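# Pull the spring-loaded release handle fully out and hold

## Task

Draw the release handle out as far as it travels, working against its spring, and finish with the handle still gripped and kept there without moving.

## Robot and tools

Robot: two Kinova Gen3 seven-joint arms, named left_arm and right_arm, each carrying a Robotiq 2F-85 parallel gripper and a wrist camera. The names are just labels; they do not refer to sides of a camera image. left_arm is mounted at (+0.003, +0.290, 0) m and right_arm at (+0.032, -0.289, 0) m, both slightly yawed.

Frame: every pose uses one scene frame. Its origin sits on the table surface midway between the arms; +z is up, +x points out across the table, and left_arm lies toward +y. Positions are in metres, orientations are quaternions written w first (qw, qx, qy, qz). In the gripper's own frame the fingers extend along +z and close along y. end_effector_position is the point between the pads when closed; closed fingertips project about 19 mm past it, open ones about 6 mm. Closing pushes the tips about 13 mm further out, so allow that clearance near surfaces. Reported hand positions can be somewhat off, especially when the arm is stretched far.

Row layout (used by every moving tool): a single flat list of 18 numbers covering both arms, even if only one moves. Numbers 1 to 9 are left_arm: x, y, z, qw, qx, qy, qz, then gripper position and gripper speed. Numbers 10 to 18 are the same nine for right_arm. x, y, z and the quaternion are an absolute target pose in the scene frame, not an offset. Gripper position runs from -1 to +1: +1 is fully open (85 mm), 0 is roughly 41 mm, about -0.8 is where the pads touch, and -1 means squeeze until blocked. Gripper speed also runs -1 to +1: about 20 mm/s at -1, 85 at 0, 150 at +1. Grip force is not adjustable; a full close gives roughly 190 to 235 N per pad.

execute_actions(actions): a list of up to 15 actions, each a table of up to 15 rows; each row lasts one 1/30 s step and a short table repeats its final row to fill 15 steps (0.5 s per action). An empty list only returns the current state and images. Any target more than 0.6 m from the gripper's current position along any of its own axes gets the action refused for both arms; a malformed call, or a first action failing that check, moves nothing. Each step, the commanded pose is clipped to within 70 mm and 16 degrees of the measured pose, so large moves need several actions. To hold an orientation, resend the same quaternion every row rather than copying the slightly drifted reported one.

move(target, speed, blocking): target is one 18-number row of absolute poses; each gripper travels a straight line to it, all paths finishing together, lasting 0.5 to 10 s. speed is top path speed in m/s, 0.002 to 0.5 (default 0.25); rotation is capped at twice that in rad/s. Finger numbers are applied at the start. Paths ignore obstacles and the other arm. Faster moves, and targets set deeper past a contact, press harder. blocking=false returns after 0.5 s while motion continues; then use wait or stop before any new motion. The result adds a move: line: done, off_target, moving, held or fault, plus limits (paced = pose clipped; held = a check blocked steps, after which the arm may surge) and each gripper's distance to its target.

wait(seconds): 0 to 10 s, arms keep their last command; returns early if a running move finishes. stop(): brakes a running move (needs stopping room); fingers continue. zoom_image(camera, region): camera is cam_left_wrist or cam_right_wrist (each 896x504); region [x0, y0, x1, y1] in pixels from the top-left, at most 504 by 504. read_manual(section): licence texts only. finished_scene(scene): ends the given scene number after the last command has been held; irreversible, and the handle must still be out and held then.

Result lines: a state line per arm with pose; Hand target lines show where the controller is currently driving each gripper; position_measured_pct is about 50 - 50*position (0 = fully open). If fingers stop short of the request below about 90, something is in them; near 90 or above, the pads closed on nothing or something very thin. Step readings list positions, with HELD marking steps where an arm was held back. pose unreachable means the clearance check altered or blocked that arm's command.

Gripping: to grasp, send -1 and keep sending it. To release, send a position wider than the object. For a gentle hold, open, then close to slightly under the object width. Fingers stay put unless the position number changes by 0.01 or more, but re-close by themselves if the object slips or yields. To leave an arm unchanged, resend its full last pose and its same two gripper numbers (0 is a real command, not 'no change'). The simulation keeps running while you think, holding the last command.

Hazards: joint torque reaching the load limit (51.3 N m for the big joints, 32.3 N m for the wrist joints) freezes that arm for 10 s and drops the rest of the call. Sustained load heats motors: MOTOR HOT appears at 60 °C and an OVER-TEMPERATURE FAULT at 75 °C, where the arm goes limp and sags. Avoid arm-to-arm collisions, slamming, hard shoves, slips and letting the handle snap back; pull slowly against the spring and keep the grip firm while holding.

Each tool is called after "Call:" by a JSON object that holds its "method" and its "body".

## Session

Call:
{"method": "execute_actions", "body": {"actions": []}}

Scene clock: 0.00 s.
left_arm: end_effector_position=(+0.4360, +0.4184, +0.3777) position_measured_pct=0.0 end_effector_quat_wxyz=(-0.204, +0.366, +0.885, +0.203) | right_arm: end_effector_position=(+0.1801, -0.4783, +0.3184) position_measured_pct=0.0 end_effector_quat_wxyz=(+0.510, -0.288, +0.686, +0.432)
Joint positions: left_arm=[ 0.121  0.461  0.168  1.196 -0.601  1.752  0.828] | right_arm=[ 1.663  0.747 -0.406  1.771 -0.551  1.893  3.833]
Joint velocities: left_arm=[-0.    -0.001  0.001  0.001  0.    -0.001  0.   ] | right_arm=[-0.001 -0.     0.001  0.     0.     0.001 -0.   ]
Motor temperatures (°C, as the motors report them): left_arm=[26 30 24 25 35 41 35] | right_arm=[31 28 25 26 33 36 41]
Hand target (left_arm): +0.436, +0.418, +0.378; -0.204, +0.366, +0.885, +0.203
Hand target (right_arm): +0.180, -0.478, +0.318; +0.510, -0.288, +0.686, +0.432

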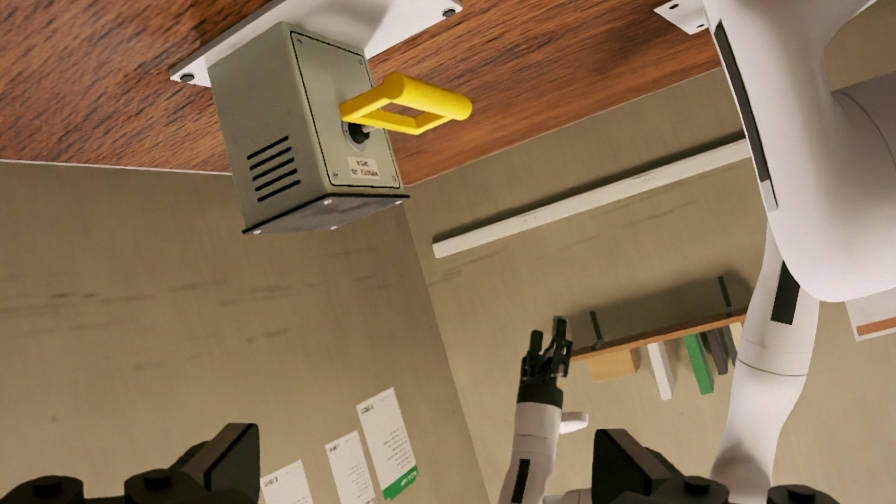

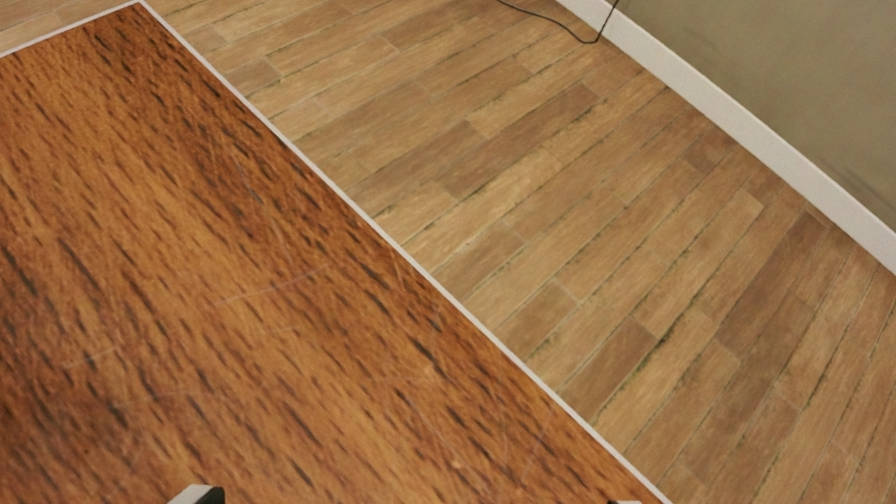

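Call:
{"method": "move", "body": {"target": [0.36,-0.12,0.33,0,0.707,0.707,0,1,0,0.180,-0.478,0.318,0.510,-0.288,0.686,0.432,1,0], "speed": 0.4}}

Scene clock: 25.57 s.
left_arm: end_effector_position=(+0.3596, -0.1196, +0.3306) position_measured_pct=0.0 end_effector_quat_wxyz=(+0.001, +0.707, +0.707, -0.001) | right_arm: end_effector_position=(+0.1800, -0.4780, +0.3180) position_measured_pct=0.0 end_effector_quat_wxyz=(+0.510, -0.288, +0.686, +0.432)
Joint positions: left_arm=[ 0.753  0.614  0.566  1.004 -0.311  1.598  1.013] | right_arm=[ 1.664  0.747 -0.405  1.773 -0.551  1.892  3.834]
Joint velocities: left_arm=[ 0.004  0.008  0.001 -0.001 -0.001 -0.     0.   ] | right_arm=[-0.001 -0.    -0.    -0.001  0.    -0.    -0.   ]
Motor temperatures (°C, as the motors report them): left_arm=[26 31 24 25 35 41 35] | right_arm=[31 28 25 26 33 36 41]
Hand target (left_arm): +0.359, -0.120, +0.330; +0.000, +0.707, +0.707, -0.002
Hand target (right_arm): +0.180, -0.478, +0.318; +0.510, -0.288, +0.686, +0.432
Off the commanded pose (left_arm): 0.001 m, 0 deg.
Off the commanded pose (right_arm): 0.000 m, 0 deg.
move: done

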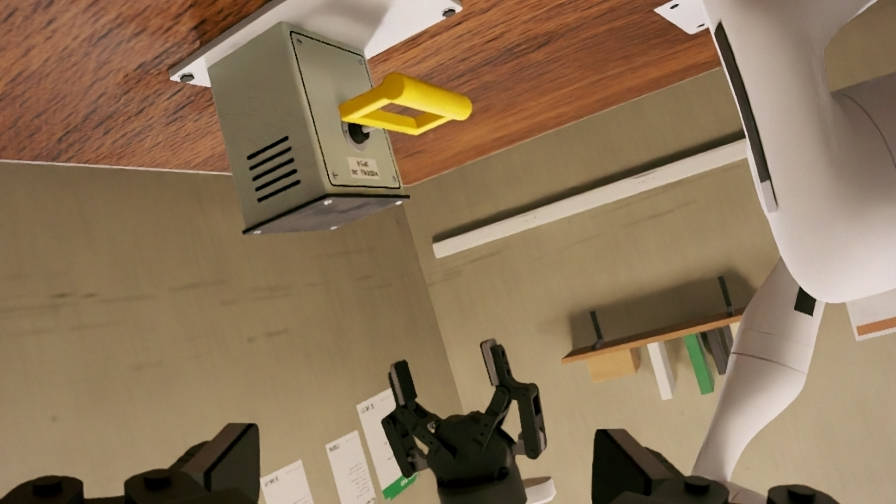

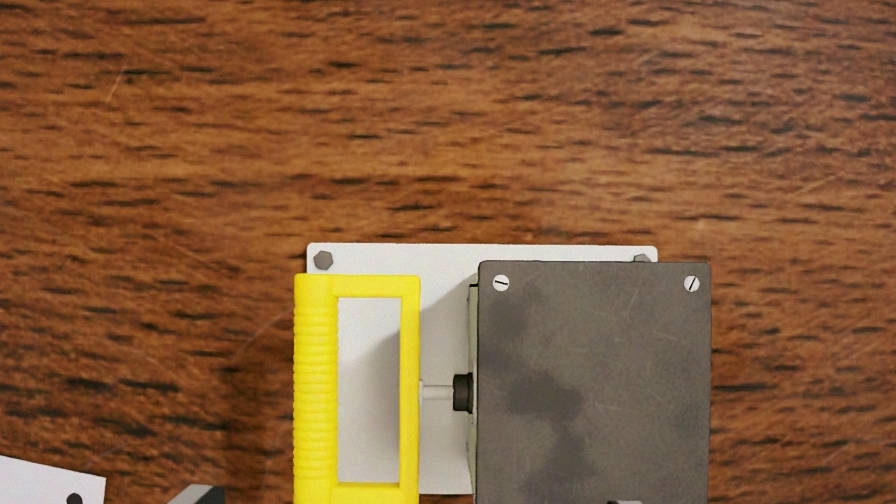

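Call:
{"method": "move", "body": {"target": [0.294,-0.128,0.15,0,0.697,0.717,0,0.1,0.5,0.180,-0.478,0.318,0.510,-0.288,0.686,0.432,1,0], "speed": 0.25}}

Scene clock: 40.50 s.
left_arm: end_effector_position=(+0.2950, -0.1286, +0.1498) position_measured_pct=45.2 end_effector_quat_wxyz=(+0.000, +0.697, +0.717, +0.000) | right_arm: end_effector_position=(+0.1800, -0.4780, +0.3180) position_measured_pct=0.0 end_effector_quat_wxyz=(+0.510, -0.288, +0.686, +0.432)
Joint positions: left_arm=[ 0.813  0.667  0.517  1.528 -0.362  1.043  1.242] | right_arm=[ 1.664  0.747 -0.405  1.773 -0.551  1.892  3.834]
Joint velocities: left_arm=[ 0.004 -0.001  0.002  0.002 -0.    -0.003  0.002] | right_arm=[ 0.001  0.     0.    -0.     0.     0.     0.   ]
Motor temperatures (°C, as the motors report them): left_arm=[26 31 24 25 35 41 35] | right_arm=[31 28 25 26 33 36 41]
Hand target (left_arm): +0.295, -0.129, +0.150; +0.000, +0.697, +0.717, +0.000
Hand target (right_arm): +0.180, -0.478, +0.318; +0.510, -0.288, +0.686, +0.432
Off the commanded pose (left_arm): 0.001 m, 0 deg.
Off the commanded pose (right_arm): 0.000 m, 0 deg.
move: done

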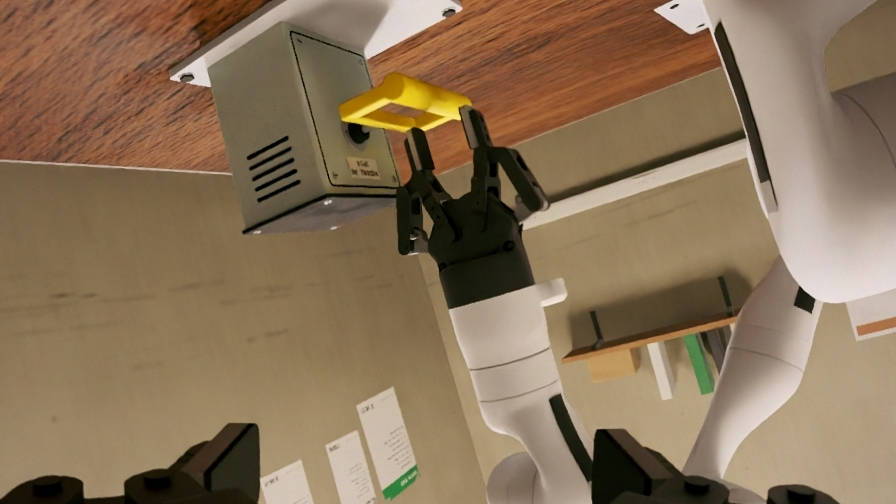

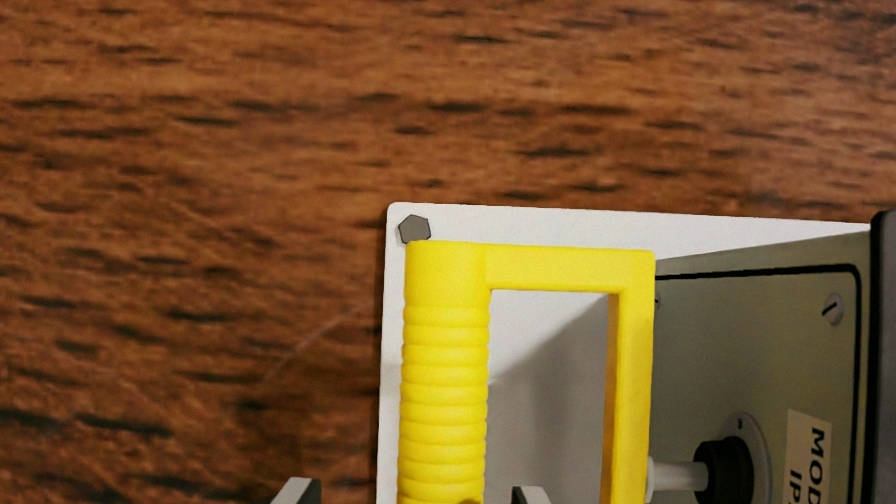

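Call:
{"method": "move", "body": {"target": [0.301,-0.127,0.13,0,0.697,0.717,0,0.1,0.5,0.180,-0.478,0.318,0.510,-0.288,0.686,0.432,1,0], "speed": 0.08}}

Call:
{"method": "move", "body": {"target": [0.301,-0.127,0.102,0,0.697,0.717,0,0.1,0.5,0.180,-0.478,0.318,0.510,-0.288,0.686,0.432,1,0], "speed": 0.06}}

Scene clock: 47.23 s.
left_arm: end_effector_position=(+0.3011, -0.1271, +0.1301) position_measured_pct=45.2 end_effector_quat_wxyz=(+0.000, +0.697, +0.717, +0.000) | right_arm: end_effector_position=(+0.1800, -0.4780, +0.3180) position_measured_pct=0.0 end_effector_quat_wxyz=(+0.510, -0.288, +0.686, +0.432)
Joint positions: left_arm=[ 0.81   0.697  0.504  1.543 -0.378  0.999  1.241] | right_arm=[ 1.664  0.747 -0.405  1.773 -0.551  1.892  3.834]
Joint velocities: left_arm=[ 0.001  0.003  0.001  0.001 -0.    -0.003 -0.   ] | right_arm=[-0.     0.     0.    -0.001  0.     0.    -0.   ]
Motor temperatures (°C, as the motors report them): left_arm=[26 31 24 25 35 41 35] | right_arm=[31 28 25 26 33 36 41]
Hand target (left_arm): +0.301, -0.127, +0.130; +0.000, +0.697, +0.717, +0.000
Hand target (right_arm): +0.180, -0.478, +0.318; +0.510, -0.288, +0.686, +0.432
Off the commanded pose (left_arm): 0.000 m, 0 deg.
Off the commanded pose (right_arm): 0.000 m, 0 deg.
move: done

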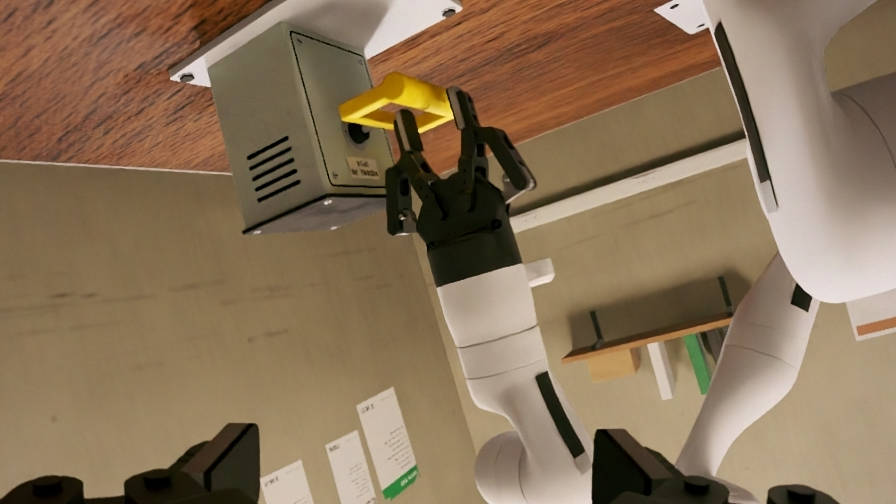

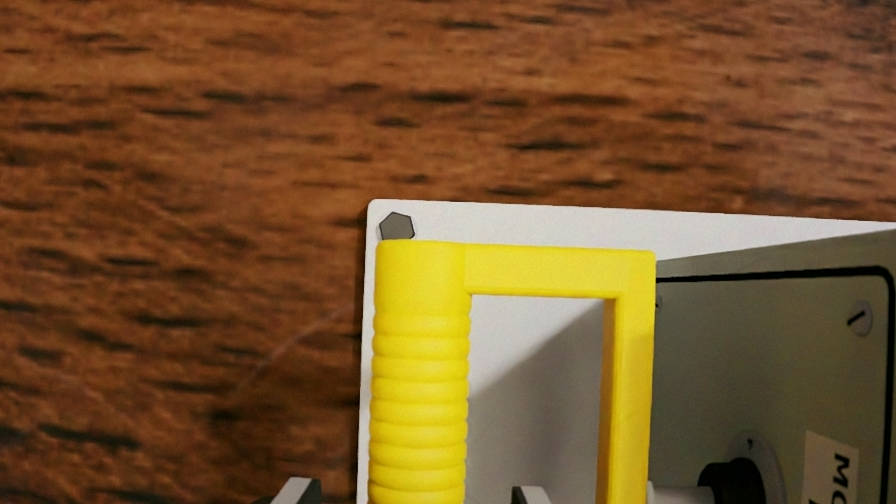

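Scene clock: 48.00 s.
left_arm: end_effector_position=(+0.3012, -0.1271, +0.1021) position_measured_pct=45.2 end_effector_quat_wxyz=(+0.000, +0.697, +0.717, +0.000) | right_arm: end_effector_position=(+0.1800, -0.4780, +0.3180) position_measured_pct=0.0 end_effector_quat_wxyz=(+0.510, -0.288, +0.686, +0.432)
Joint positions: left_arm=[ 0.821  0.736  0.485  1.573 -0.4    0.933  1.26 ] | right_arm=[ 1.664  0.747 -0.405  1.773 -0.551  1.892  3.834]
Joint velocities: left_arm=[ 0.001  0.     0.001  0.002 -0.    -0.003  0.   ] | right_arm=[-0.001 -0.    -0.    -0.     0.     0.001  0.   ]
Motor temperatures (°C, as the motors report them): left_arm=[26 31 24 25 35 41 35] | right_arm=[31 28 25 26 33 36 41]
Hand target (left_arm): +0.301, -0.127, +0.102; +0.000, +0.697, +0.717, +0.000
Hand target (right_arm): +0.180, -0.478, +0.318; +0.510, -0.288, +0.686, +0.432
Off the commanded pose (left_arm): 0.000 m, 0 deg.
Off the commanded pose (right_arm): 0.000 m, 0 deg.
move: done

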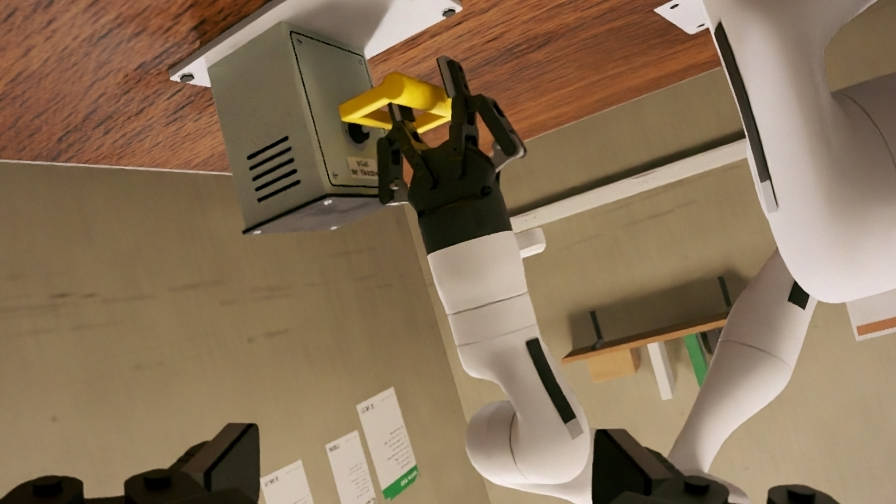

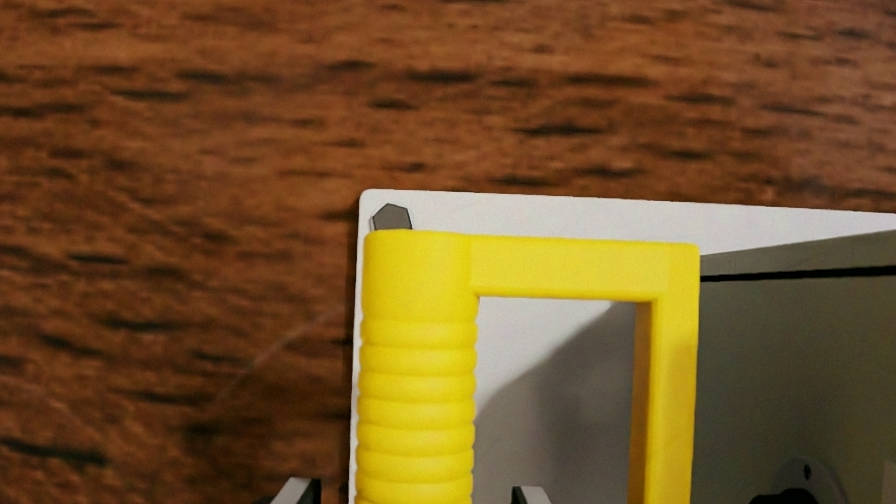

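The bar is centered between the fingers. I'll close, then pull about 40 mm to start.

Call:
{"method": "move", "body": {"target": [0.301,-0.127,0.102,0,0.697,0.717,0,-1,0,0.180,-0.478,0.318,0.510,-0.288,0.686,0.432,1,0], "speed": 0.06}}

Call:
{"method": "move", "body": {"target": [0.261,-0.1281,0.102,0,0.697,0.717,0,-1,0,0.180,-0.478,0.318,0.510,-0.288,0.686,0.432,1,0], "speed": 0.05}}

Scene clock: 54.10 s.
left_arm: end_effector_position=(+0.3010, -0.1271, +0.1022) position_measured_pct=69.8 end_effector_quat_wxyz=(+0.000, +0.697, +0.717, -0.000) | right_arm: end_effector_position=(+0.1800, -0.4780, +0.3180) position_measured_pct=0.0 end_effector_quat_wxyz=(+0.510, -0.288, +0.686, +0.432)
Joint positions: left_arm=[ 0.821  0.736  0.485  1.573 -0.4    0.933  1.26 ] | right_arm=[ 1.664  0.747 -0.405  1.773 -0.551  1.892  3.834]
Joint velocities: left_arm=[ 0.    -0.001  0.003 -0.     0.    -0.001 -0.   ] | right_arm=[ 0.001 -0.    -0.     0.     0.     0.001 -0.   ]
Motor temperatures (°C, as the motors report them): left_arm=[26 31 24 25 35 41 35] | right_arm=[31 28 25 26 33 36 41]
Hand target (left_arm): +0.301, -0.127, +0.102; -0.000, +0.697, +0.717, -0.000
Hand target (right_arm): +0.180, -0.478, +0.318; +0.510, -0.288, +0.686, +0.432
Off the commanded pose (left_arm): 0.000 m, 0 deg.
Off the commanded pose (right_arm): 0.000 m, 0 deg.
move: done

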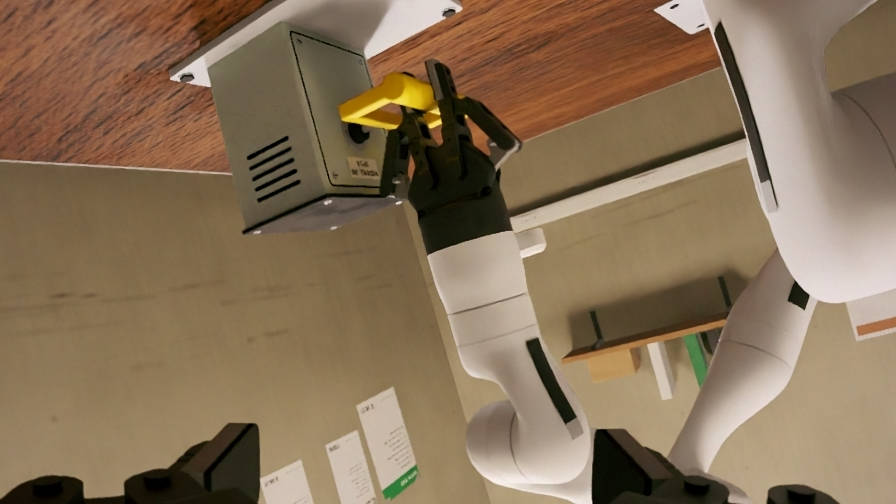

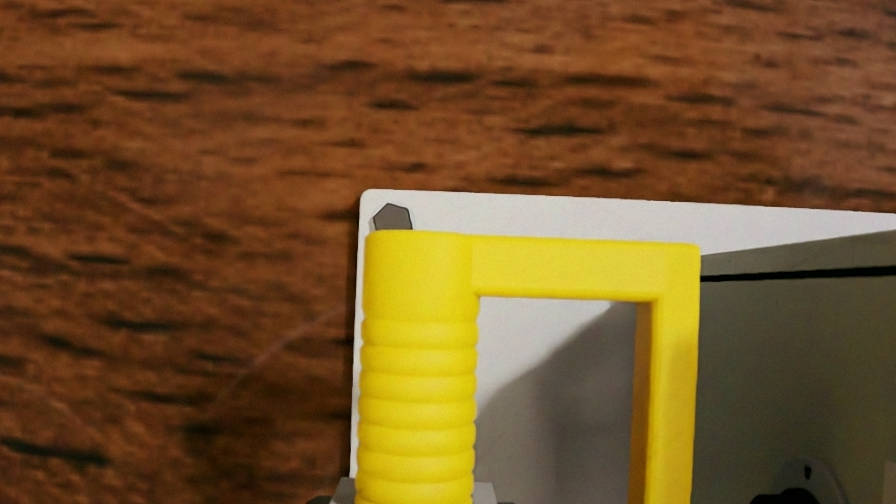

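Scene clock: 55.20 s.
left_arm: end_effector_position=(+0.2700, -0.1280, +0.1022) position_measured_pct=69.8 end_effector_quat_wxyz=(+0.006, +0.694, +0.720, +0.002) | right_arm: end_effector_position=(+0.1800, -0.4780, +0.3180) position_measured_pct=0.0 end_effector_quat_wxyz=(+0.510, -0.288, +0.686, +0.432)
Joint positions: left_arm=[ 0.866  0.699  0.482  1.648 -0.405  0.885  1.336] | right_arm=[ 1.664  0.747 -0.405  1.773 -0.551  1.892  3.834]
Joint velocities: left_arm=[-0.002  0.001  0.005  0.004 -0.005 -0.     0.006] | right_arm=[-0.    -0.001  0.    -0.     0.    -0.    -0.   ]
Motor temperatures (°C, as the motors report them): left_arm=[26 31 24 25 35 41 35] | right_arm=[31 28 25 26 33 36 41]
Hand target (left_arm): +0.261, -0.128, +0.102; +0.000, +0.697, +0.717, -0.000
Hand target (right_arm): +0.180, -0.478, +0.318; +0.510, -0.288, +0.686, +0.432
Off the commanded pose (left_arm): 0.009 m, 1 deg.
Off the commanded pose (right_arm): 0.000 m, 0 deg.
move: off_target (left_arm)

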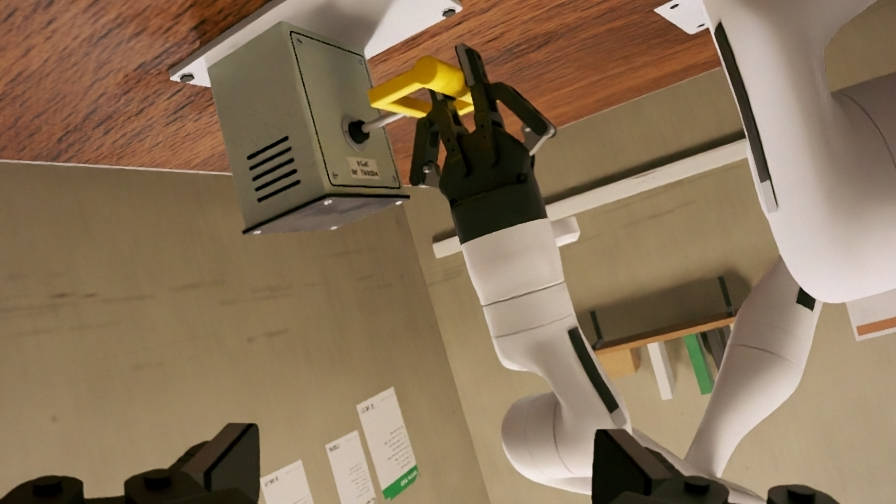

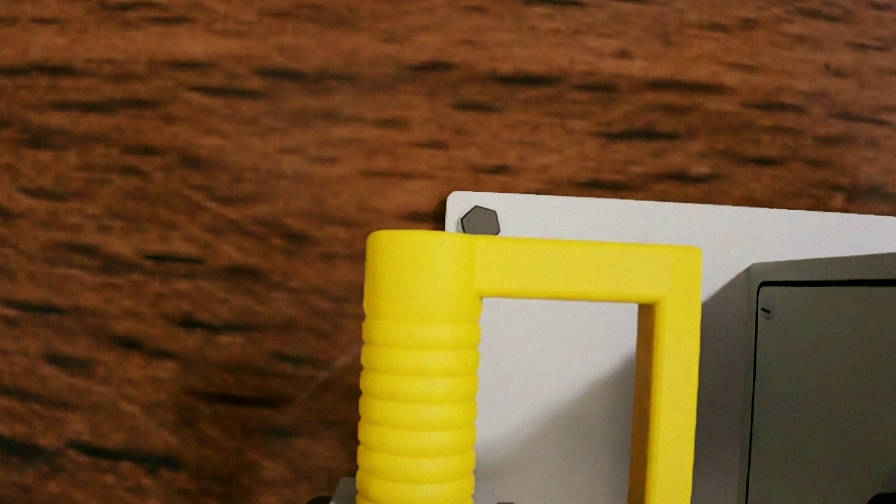

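Call:
{"method": "execute_actions", "body": {"actions": [[[0.2597,-0.1281,0.102,0,0.697,0.717,0,-1,0,0.180,-0.478,0.318,0.510,-0.288,0.686,0.432,1,0],[0.2584,-0.1282,0.102,0,0.697,0.717,0,-1,0,0.180,-0.478,0.318,0.510,-0.288,0.686,0.432,1,0],[0.2571,-0.1282,0.102,0,0.697,0.717,0,-1,0,0.180,-0.478,0.318,0.510,-0.288,0.686,0.432,1,0],[0.2558,-0.1283,0.102,0,0.697,0.717,0,-1,0,0.180,-0.478,0.318,0.510,-0.288,0.686,0.432,1,0],[0.2545,-0.1283,0.102,0,0.697,0.717,0,-1,0,0.180,-0.478,0.318,0.510,-0.288,0.686,0.432,1,0],[0.2532,-0.1283,0.102,0,0.697,0.717,0,-1,0,0.180,-0.478,0.318,0.510,-0.288,0.686,0.432,1,0],[0.2519,-0.1284,0.102,0,0.697,0.717,0,-1,0,0.180,-0.478,0.318,0.510,-0.288,0.686,0.432,1,0],[0.2506,-0.1284,0.102,0,0.697,0.717,0,-1,0,0.180,-0.478,0.318,0.510,-0.288,0.686,0.432,1,0],[0.2493,-0.1284,0.102,0,0.697,0.717,0,-1,0,0.180,-0.478,0.318,0.510,-0.288,0.686,0.432,1,0],[0.2480,-0.1285,0.102,0,0.697,0.717,0,-1,0,0.180,-0.478,0.318,0.510,-0.288,0.686,0.432,1,0],[0.2467,-0.1285,0.102,0,0.697,0.717,0,-1,0,0.180,-0.478,0.318,0.510,-0.288,0.686,0.432,1,0],[0.2454,-0.1286,0.102,0,0.697,0.717,0,-1,0,0.180,-0.478,0.318,0.510,-0.288,0.686,0.432,1,0],[0.2441,-0.1286,0.102,0,0.697,0.717,0,-1,0,0.180,-0.478,0.318,0.510,-0.288,0.686,0.432,1,0],[0.2428,-0.1286,0.102,0,0.697,0.717,0,-1,0,0.180,-0.478,0.318,0.510,-0.288,0.686,0.432,1,0],[0.2415,-0.1287,0.102,0,0.697,0.717,0,-1,0,0.180,-0.478,0.318,0.510,-0.288,0.686,0.432,1,0]],[[0.2405,-0.1287,0.102,0,0.697,0.717,0,-1,0,0.180,-0.478,0.318,0.510,-0.288,0.686,0.432,1,0],[0.2395,-0.1287,0.102,0,0.697,0.717,0,-1,0,0.180,-0.478,0.318,0.510,-0.288,0.686,0.432,1,0],[0.2385,-0.1288,0.102,0,0.697,0.717,0,-1,0,0.180,-0.478,0.318,0.510,-0.288,0.686,0.432,1,0],[0.2375,-0.1288,0.102,0,0.697,0.717,0,-1,0,0.180,-0.478,0.318,0.510,-0.288,0.686,0.432,1,0],[0.2365,-0.1288,0.102,0,0.697,0.717,0,-1,0,0.180,-0.478,0.318,0.510,-0.288,0.686,0.432,1,0],[0.2355,-0.1288,0.102,0,0.697,0.717,0,-1,0,0.180,-0.478,0.318,0.510,-0.288,0.686,0.432,1,0],[0.2345,-0.1289,0.102,0,0.697,0.717,0,-1,0,0.180,-0.478,0.318,0.510,-0.288,0.686,0.432,1,0],[0.2335,-0.1289,0.102,0,0.697,0.717,0,-1,0,0.180,-0.478,0.318,0.510,-0.288,0.686,0.432,1,0],[0.2325,-0.1289,0.102,0,0.697,0.717,0,-1,0,0.180,-0.478,0.318,0.510,-0.288,0.686,0.432,1,0]]]}}

Scene clock: 73.37 s.
left_arm: end_effector_position=(+0.2436, -0.1288, +0.1021) position_measured_pct=69.8 end_effector_quat_wxyz=(+0.006, +0.694, +0.720, +0.003) | right_arm: end_effector_position=(+0.1800, -0.4780, +0.3180) position_measured_pct=0.0 end_effector_quat_wxyz=(+0.510, -0.288, +0.686, +0.432)
Joint positions: left_arm=[ 0.903  0.676  0.487  1.697 -0.409  0.859  1.396] | right_arm=[ 1.664  0.747 -0.405  1.773 -0.551  1.892  3.834]
Joint velocities: left_arm=[-0.002  0.     0.007  0.003 -0.005  0.002  0.009] | right_arm=[ 0.     0.     0.001 -0.     0.     0.001 -0.   ]
Motor temperatures (°C, as the motors report them): left_arm=[26 31 24 25 35 41 35] | right_arm=[31 28 25 26 33 36 41]
Hand target (left_arm): +0.233, -0.129, +0.102; -0.000, +0.697, +0.717, +0.000
Hand target (right_arm): +0.180, -0.478, +0.318; +0.510, -0.288, +0.686, +0.432
Off the commanded pose (left_arm): 0.011 m, 1 deg.
Off the commanded pose (right_arm): 0.000 m, 0 deg.
Step readings (end_effector_position; steps 1 to 15: 1st action; 16 to 30: 2nd action):
0: left_arm (+0.2699, -0.1280, +0.1022) | right_arm (+0.1800, -0.4780, +0.3180)
1: left_arm (+0.2698, -0.1280, +0.1022) | right_arm (+0.1800, -0.4780, +0.3180)
2: left_arm (+0.2693, -0.1280, +0.1022) | right_arm (+0.1800, -0.4780, +0.3180)
4: left_arm (+0.2674, -0.1281, +0.1022) | right_arm (+0.1800, -0.4780, +0.3180)
8: left_arm (+0.2628, -0.1282, +0.1022) | right_arm (+0.1800, -0.4780, +0.3180)
15: left_arm (+0.2544, -0.1285, +0.1021) | right_arm (+0.1800, -0.4780, +0.3180)
16: left_arm (+0.2533, -0.1285, +0.1021) | right_arm (+0.1800, -0.4780, +0.3180)
17: left_arm (+0.2522, -0.1285, +0.1021) | right_arm (+0.1800, -0.4780, +0.3180)
19: left_arm (+0.2502, -0.1286, +0.1021) | right_arm (+0.1800, -0.4780, +0.3180)
23: left_arm (+0.2464, -0.1287, +0.1021) | right_arm (+0.1800, -0.4780, +0.3180)
30: end_effector_position above

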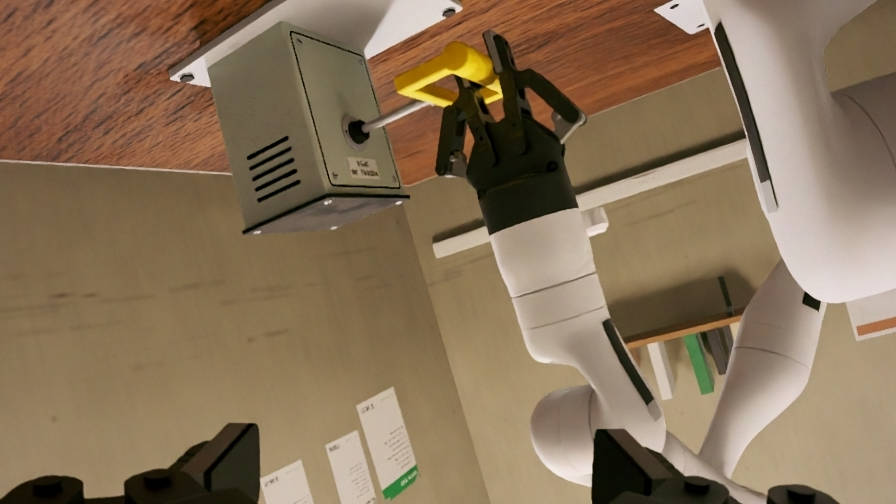

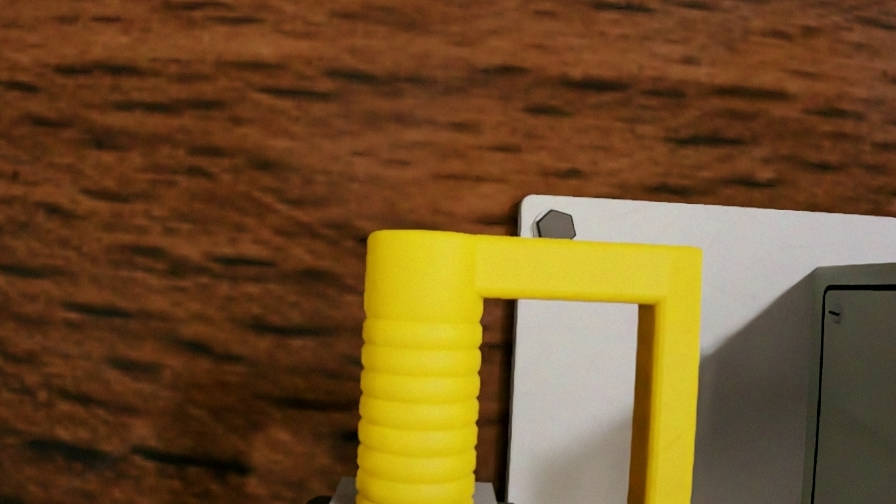

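Now at 57.4 mm, trailing the target by 11 mm. I'll ramp gently another 8 mm.

Call:
{"method": "execute_actions", "body": {"actions": [[[0.2315,-0.1290,0.102,0,0.697,0.717,0,-1,0,0.180,-0.478,0.318,0.510,-0.288,0.686,0.432,1,0],[0.2305,-0.1290,0.102,0,0.697,0.717,0,-1,0,0.180,-0.478,0.318,0.510,-0.288,0.686,0.432,1,0],[0.2295,-0.1290,0.102,0,0.697,0.717,0,-1,0,0.180,-0.478,0.318,0.510,-0.288,0.686,0.432,1,0],[0.2285,-0.1290,0.102,0,0.697,0.717,0,-1,0,0.180,-0.478,0.318,0.510,-0.288,0.686,0.432,1,0],[0.2275,-0.1291,0.102,0,0.697,0.717,0,-1,0,0.180,-0.478,0.318,0.510,-0.288,0.686,0.432,1,0],[0.2265,-0.1291,0.102,0,0.697,0.717,0,-1,0,0.180,-0.478,0.318,0.510,-0.288,0.686,0.432,1,0],[0.2255,-0.1291,0.102,0,0.697,0.717,0,-1,0,0.180,-0.478,0.318,0.510,-0.288,0.686,0.432,1,0],[0.2245,-0.1291,0.102,0,0.697,0.717,0,-1,0,0.180,-0.478,0.318,0.510,-0.288,0.686,0.432,1,0]]]}}

Scene clock: 80.67 s.
left_arm: end_effector_position=(+0.2399, -0.1289, +0.1021) position_measured_pct=69.8 end_effector_quat_wxyz=(+0.009, +0.692, +0.722, +0.004) | right_arm: end_effector_position=(+0.1800, -0.4780, +0.3180) position_measured_pct=0.0 end_effector_quat_wxyz=(+0.510, -0.288, +0.686, +0.432)
Joint positions: left_arm=[ 0.91   0.671  0.488  1.708 -0.415  0.851  1.414] | right_arm=[ 1.664  0.747 -0.405  1.773 -0.551  1.892  3.834]
Joint velocities: left_arm=[-0.006  0.001  0.008  0.001 -0.011  0.003  0.009] | right_arm=[-0.001  0.001  0.     0.001  0.     0.     0.   ]
Motor temperatures (°C, as the motors report them): left_arm=[26 32 24 25 35 41 35] | right_arm=[31 28 25 26 33 36 41]
Hand target (left_arm): +0.225, -0.129, +0.102; -0.000, +0.697, +0.717, +0.000
Hand target (right_arm): +0.180, -0.478, +0.318; +0.510, -0.288, +0.686, +0.432
Off the commanded pose (left_arm): 0.015 m, 1 deg.
Off the commanded pose (right_arm): 0.000 m, 0 deg.
Step readings (end_effector_position):
0: left_arm (+0.2435, -0.1288, +0.1021) | right_arm (+0.1800, -0.4780, +0.3180)
1: left_arm (+0.2434, -0.1288, +0.1021) | right_arm (+0.1800, -0.4780, +0.3180)
2: left_arm (+0.2430, -0.1288, +0.1021) | right_arm (+0.1800, -0.4780, +0.3180)
4: left_arm (+0.2416, -0.1289, +0.1021) | right_arm (+0.1800, -0.4780, +0.3180)
8: left_arm (+0.2399, -0.1289, +0.1021) | right_arm (+0.1800, -0.4780, +0.3180)
15: end_effector_position above

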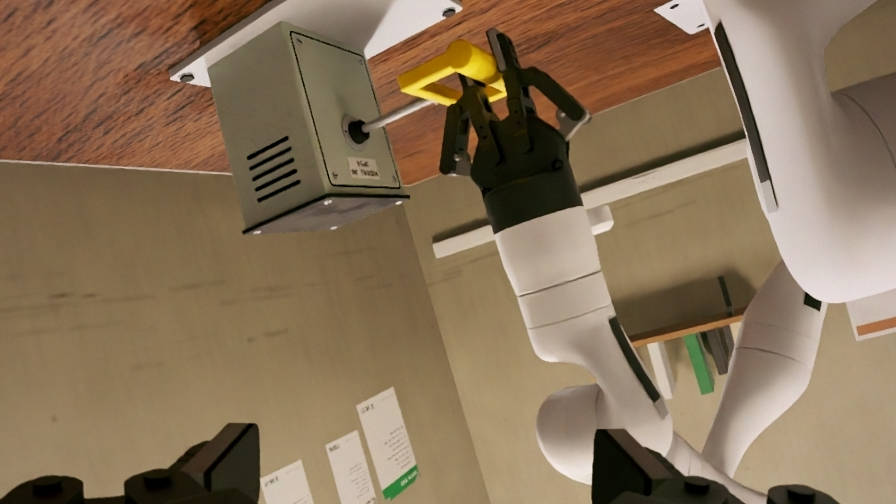

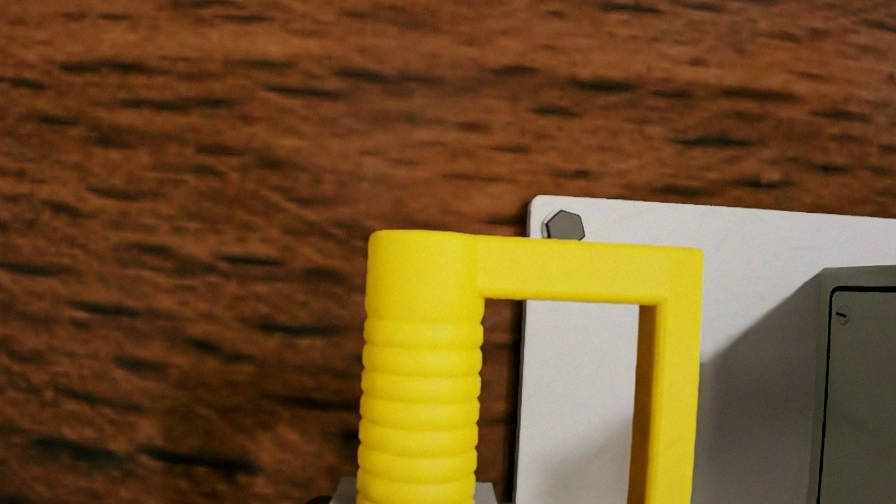

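The handle has reached its end stop at about 61 mm and is holding still, with only a small extra pull.

Call:
{"method": "finished_scene", "body": {"scene": 2}}

The scene is finished: the task was done.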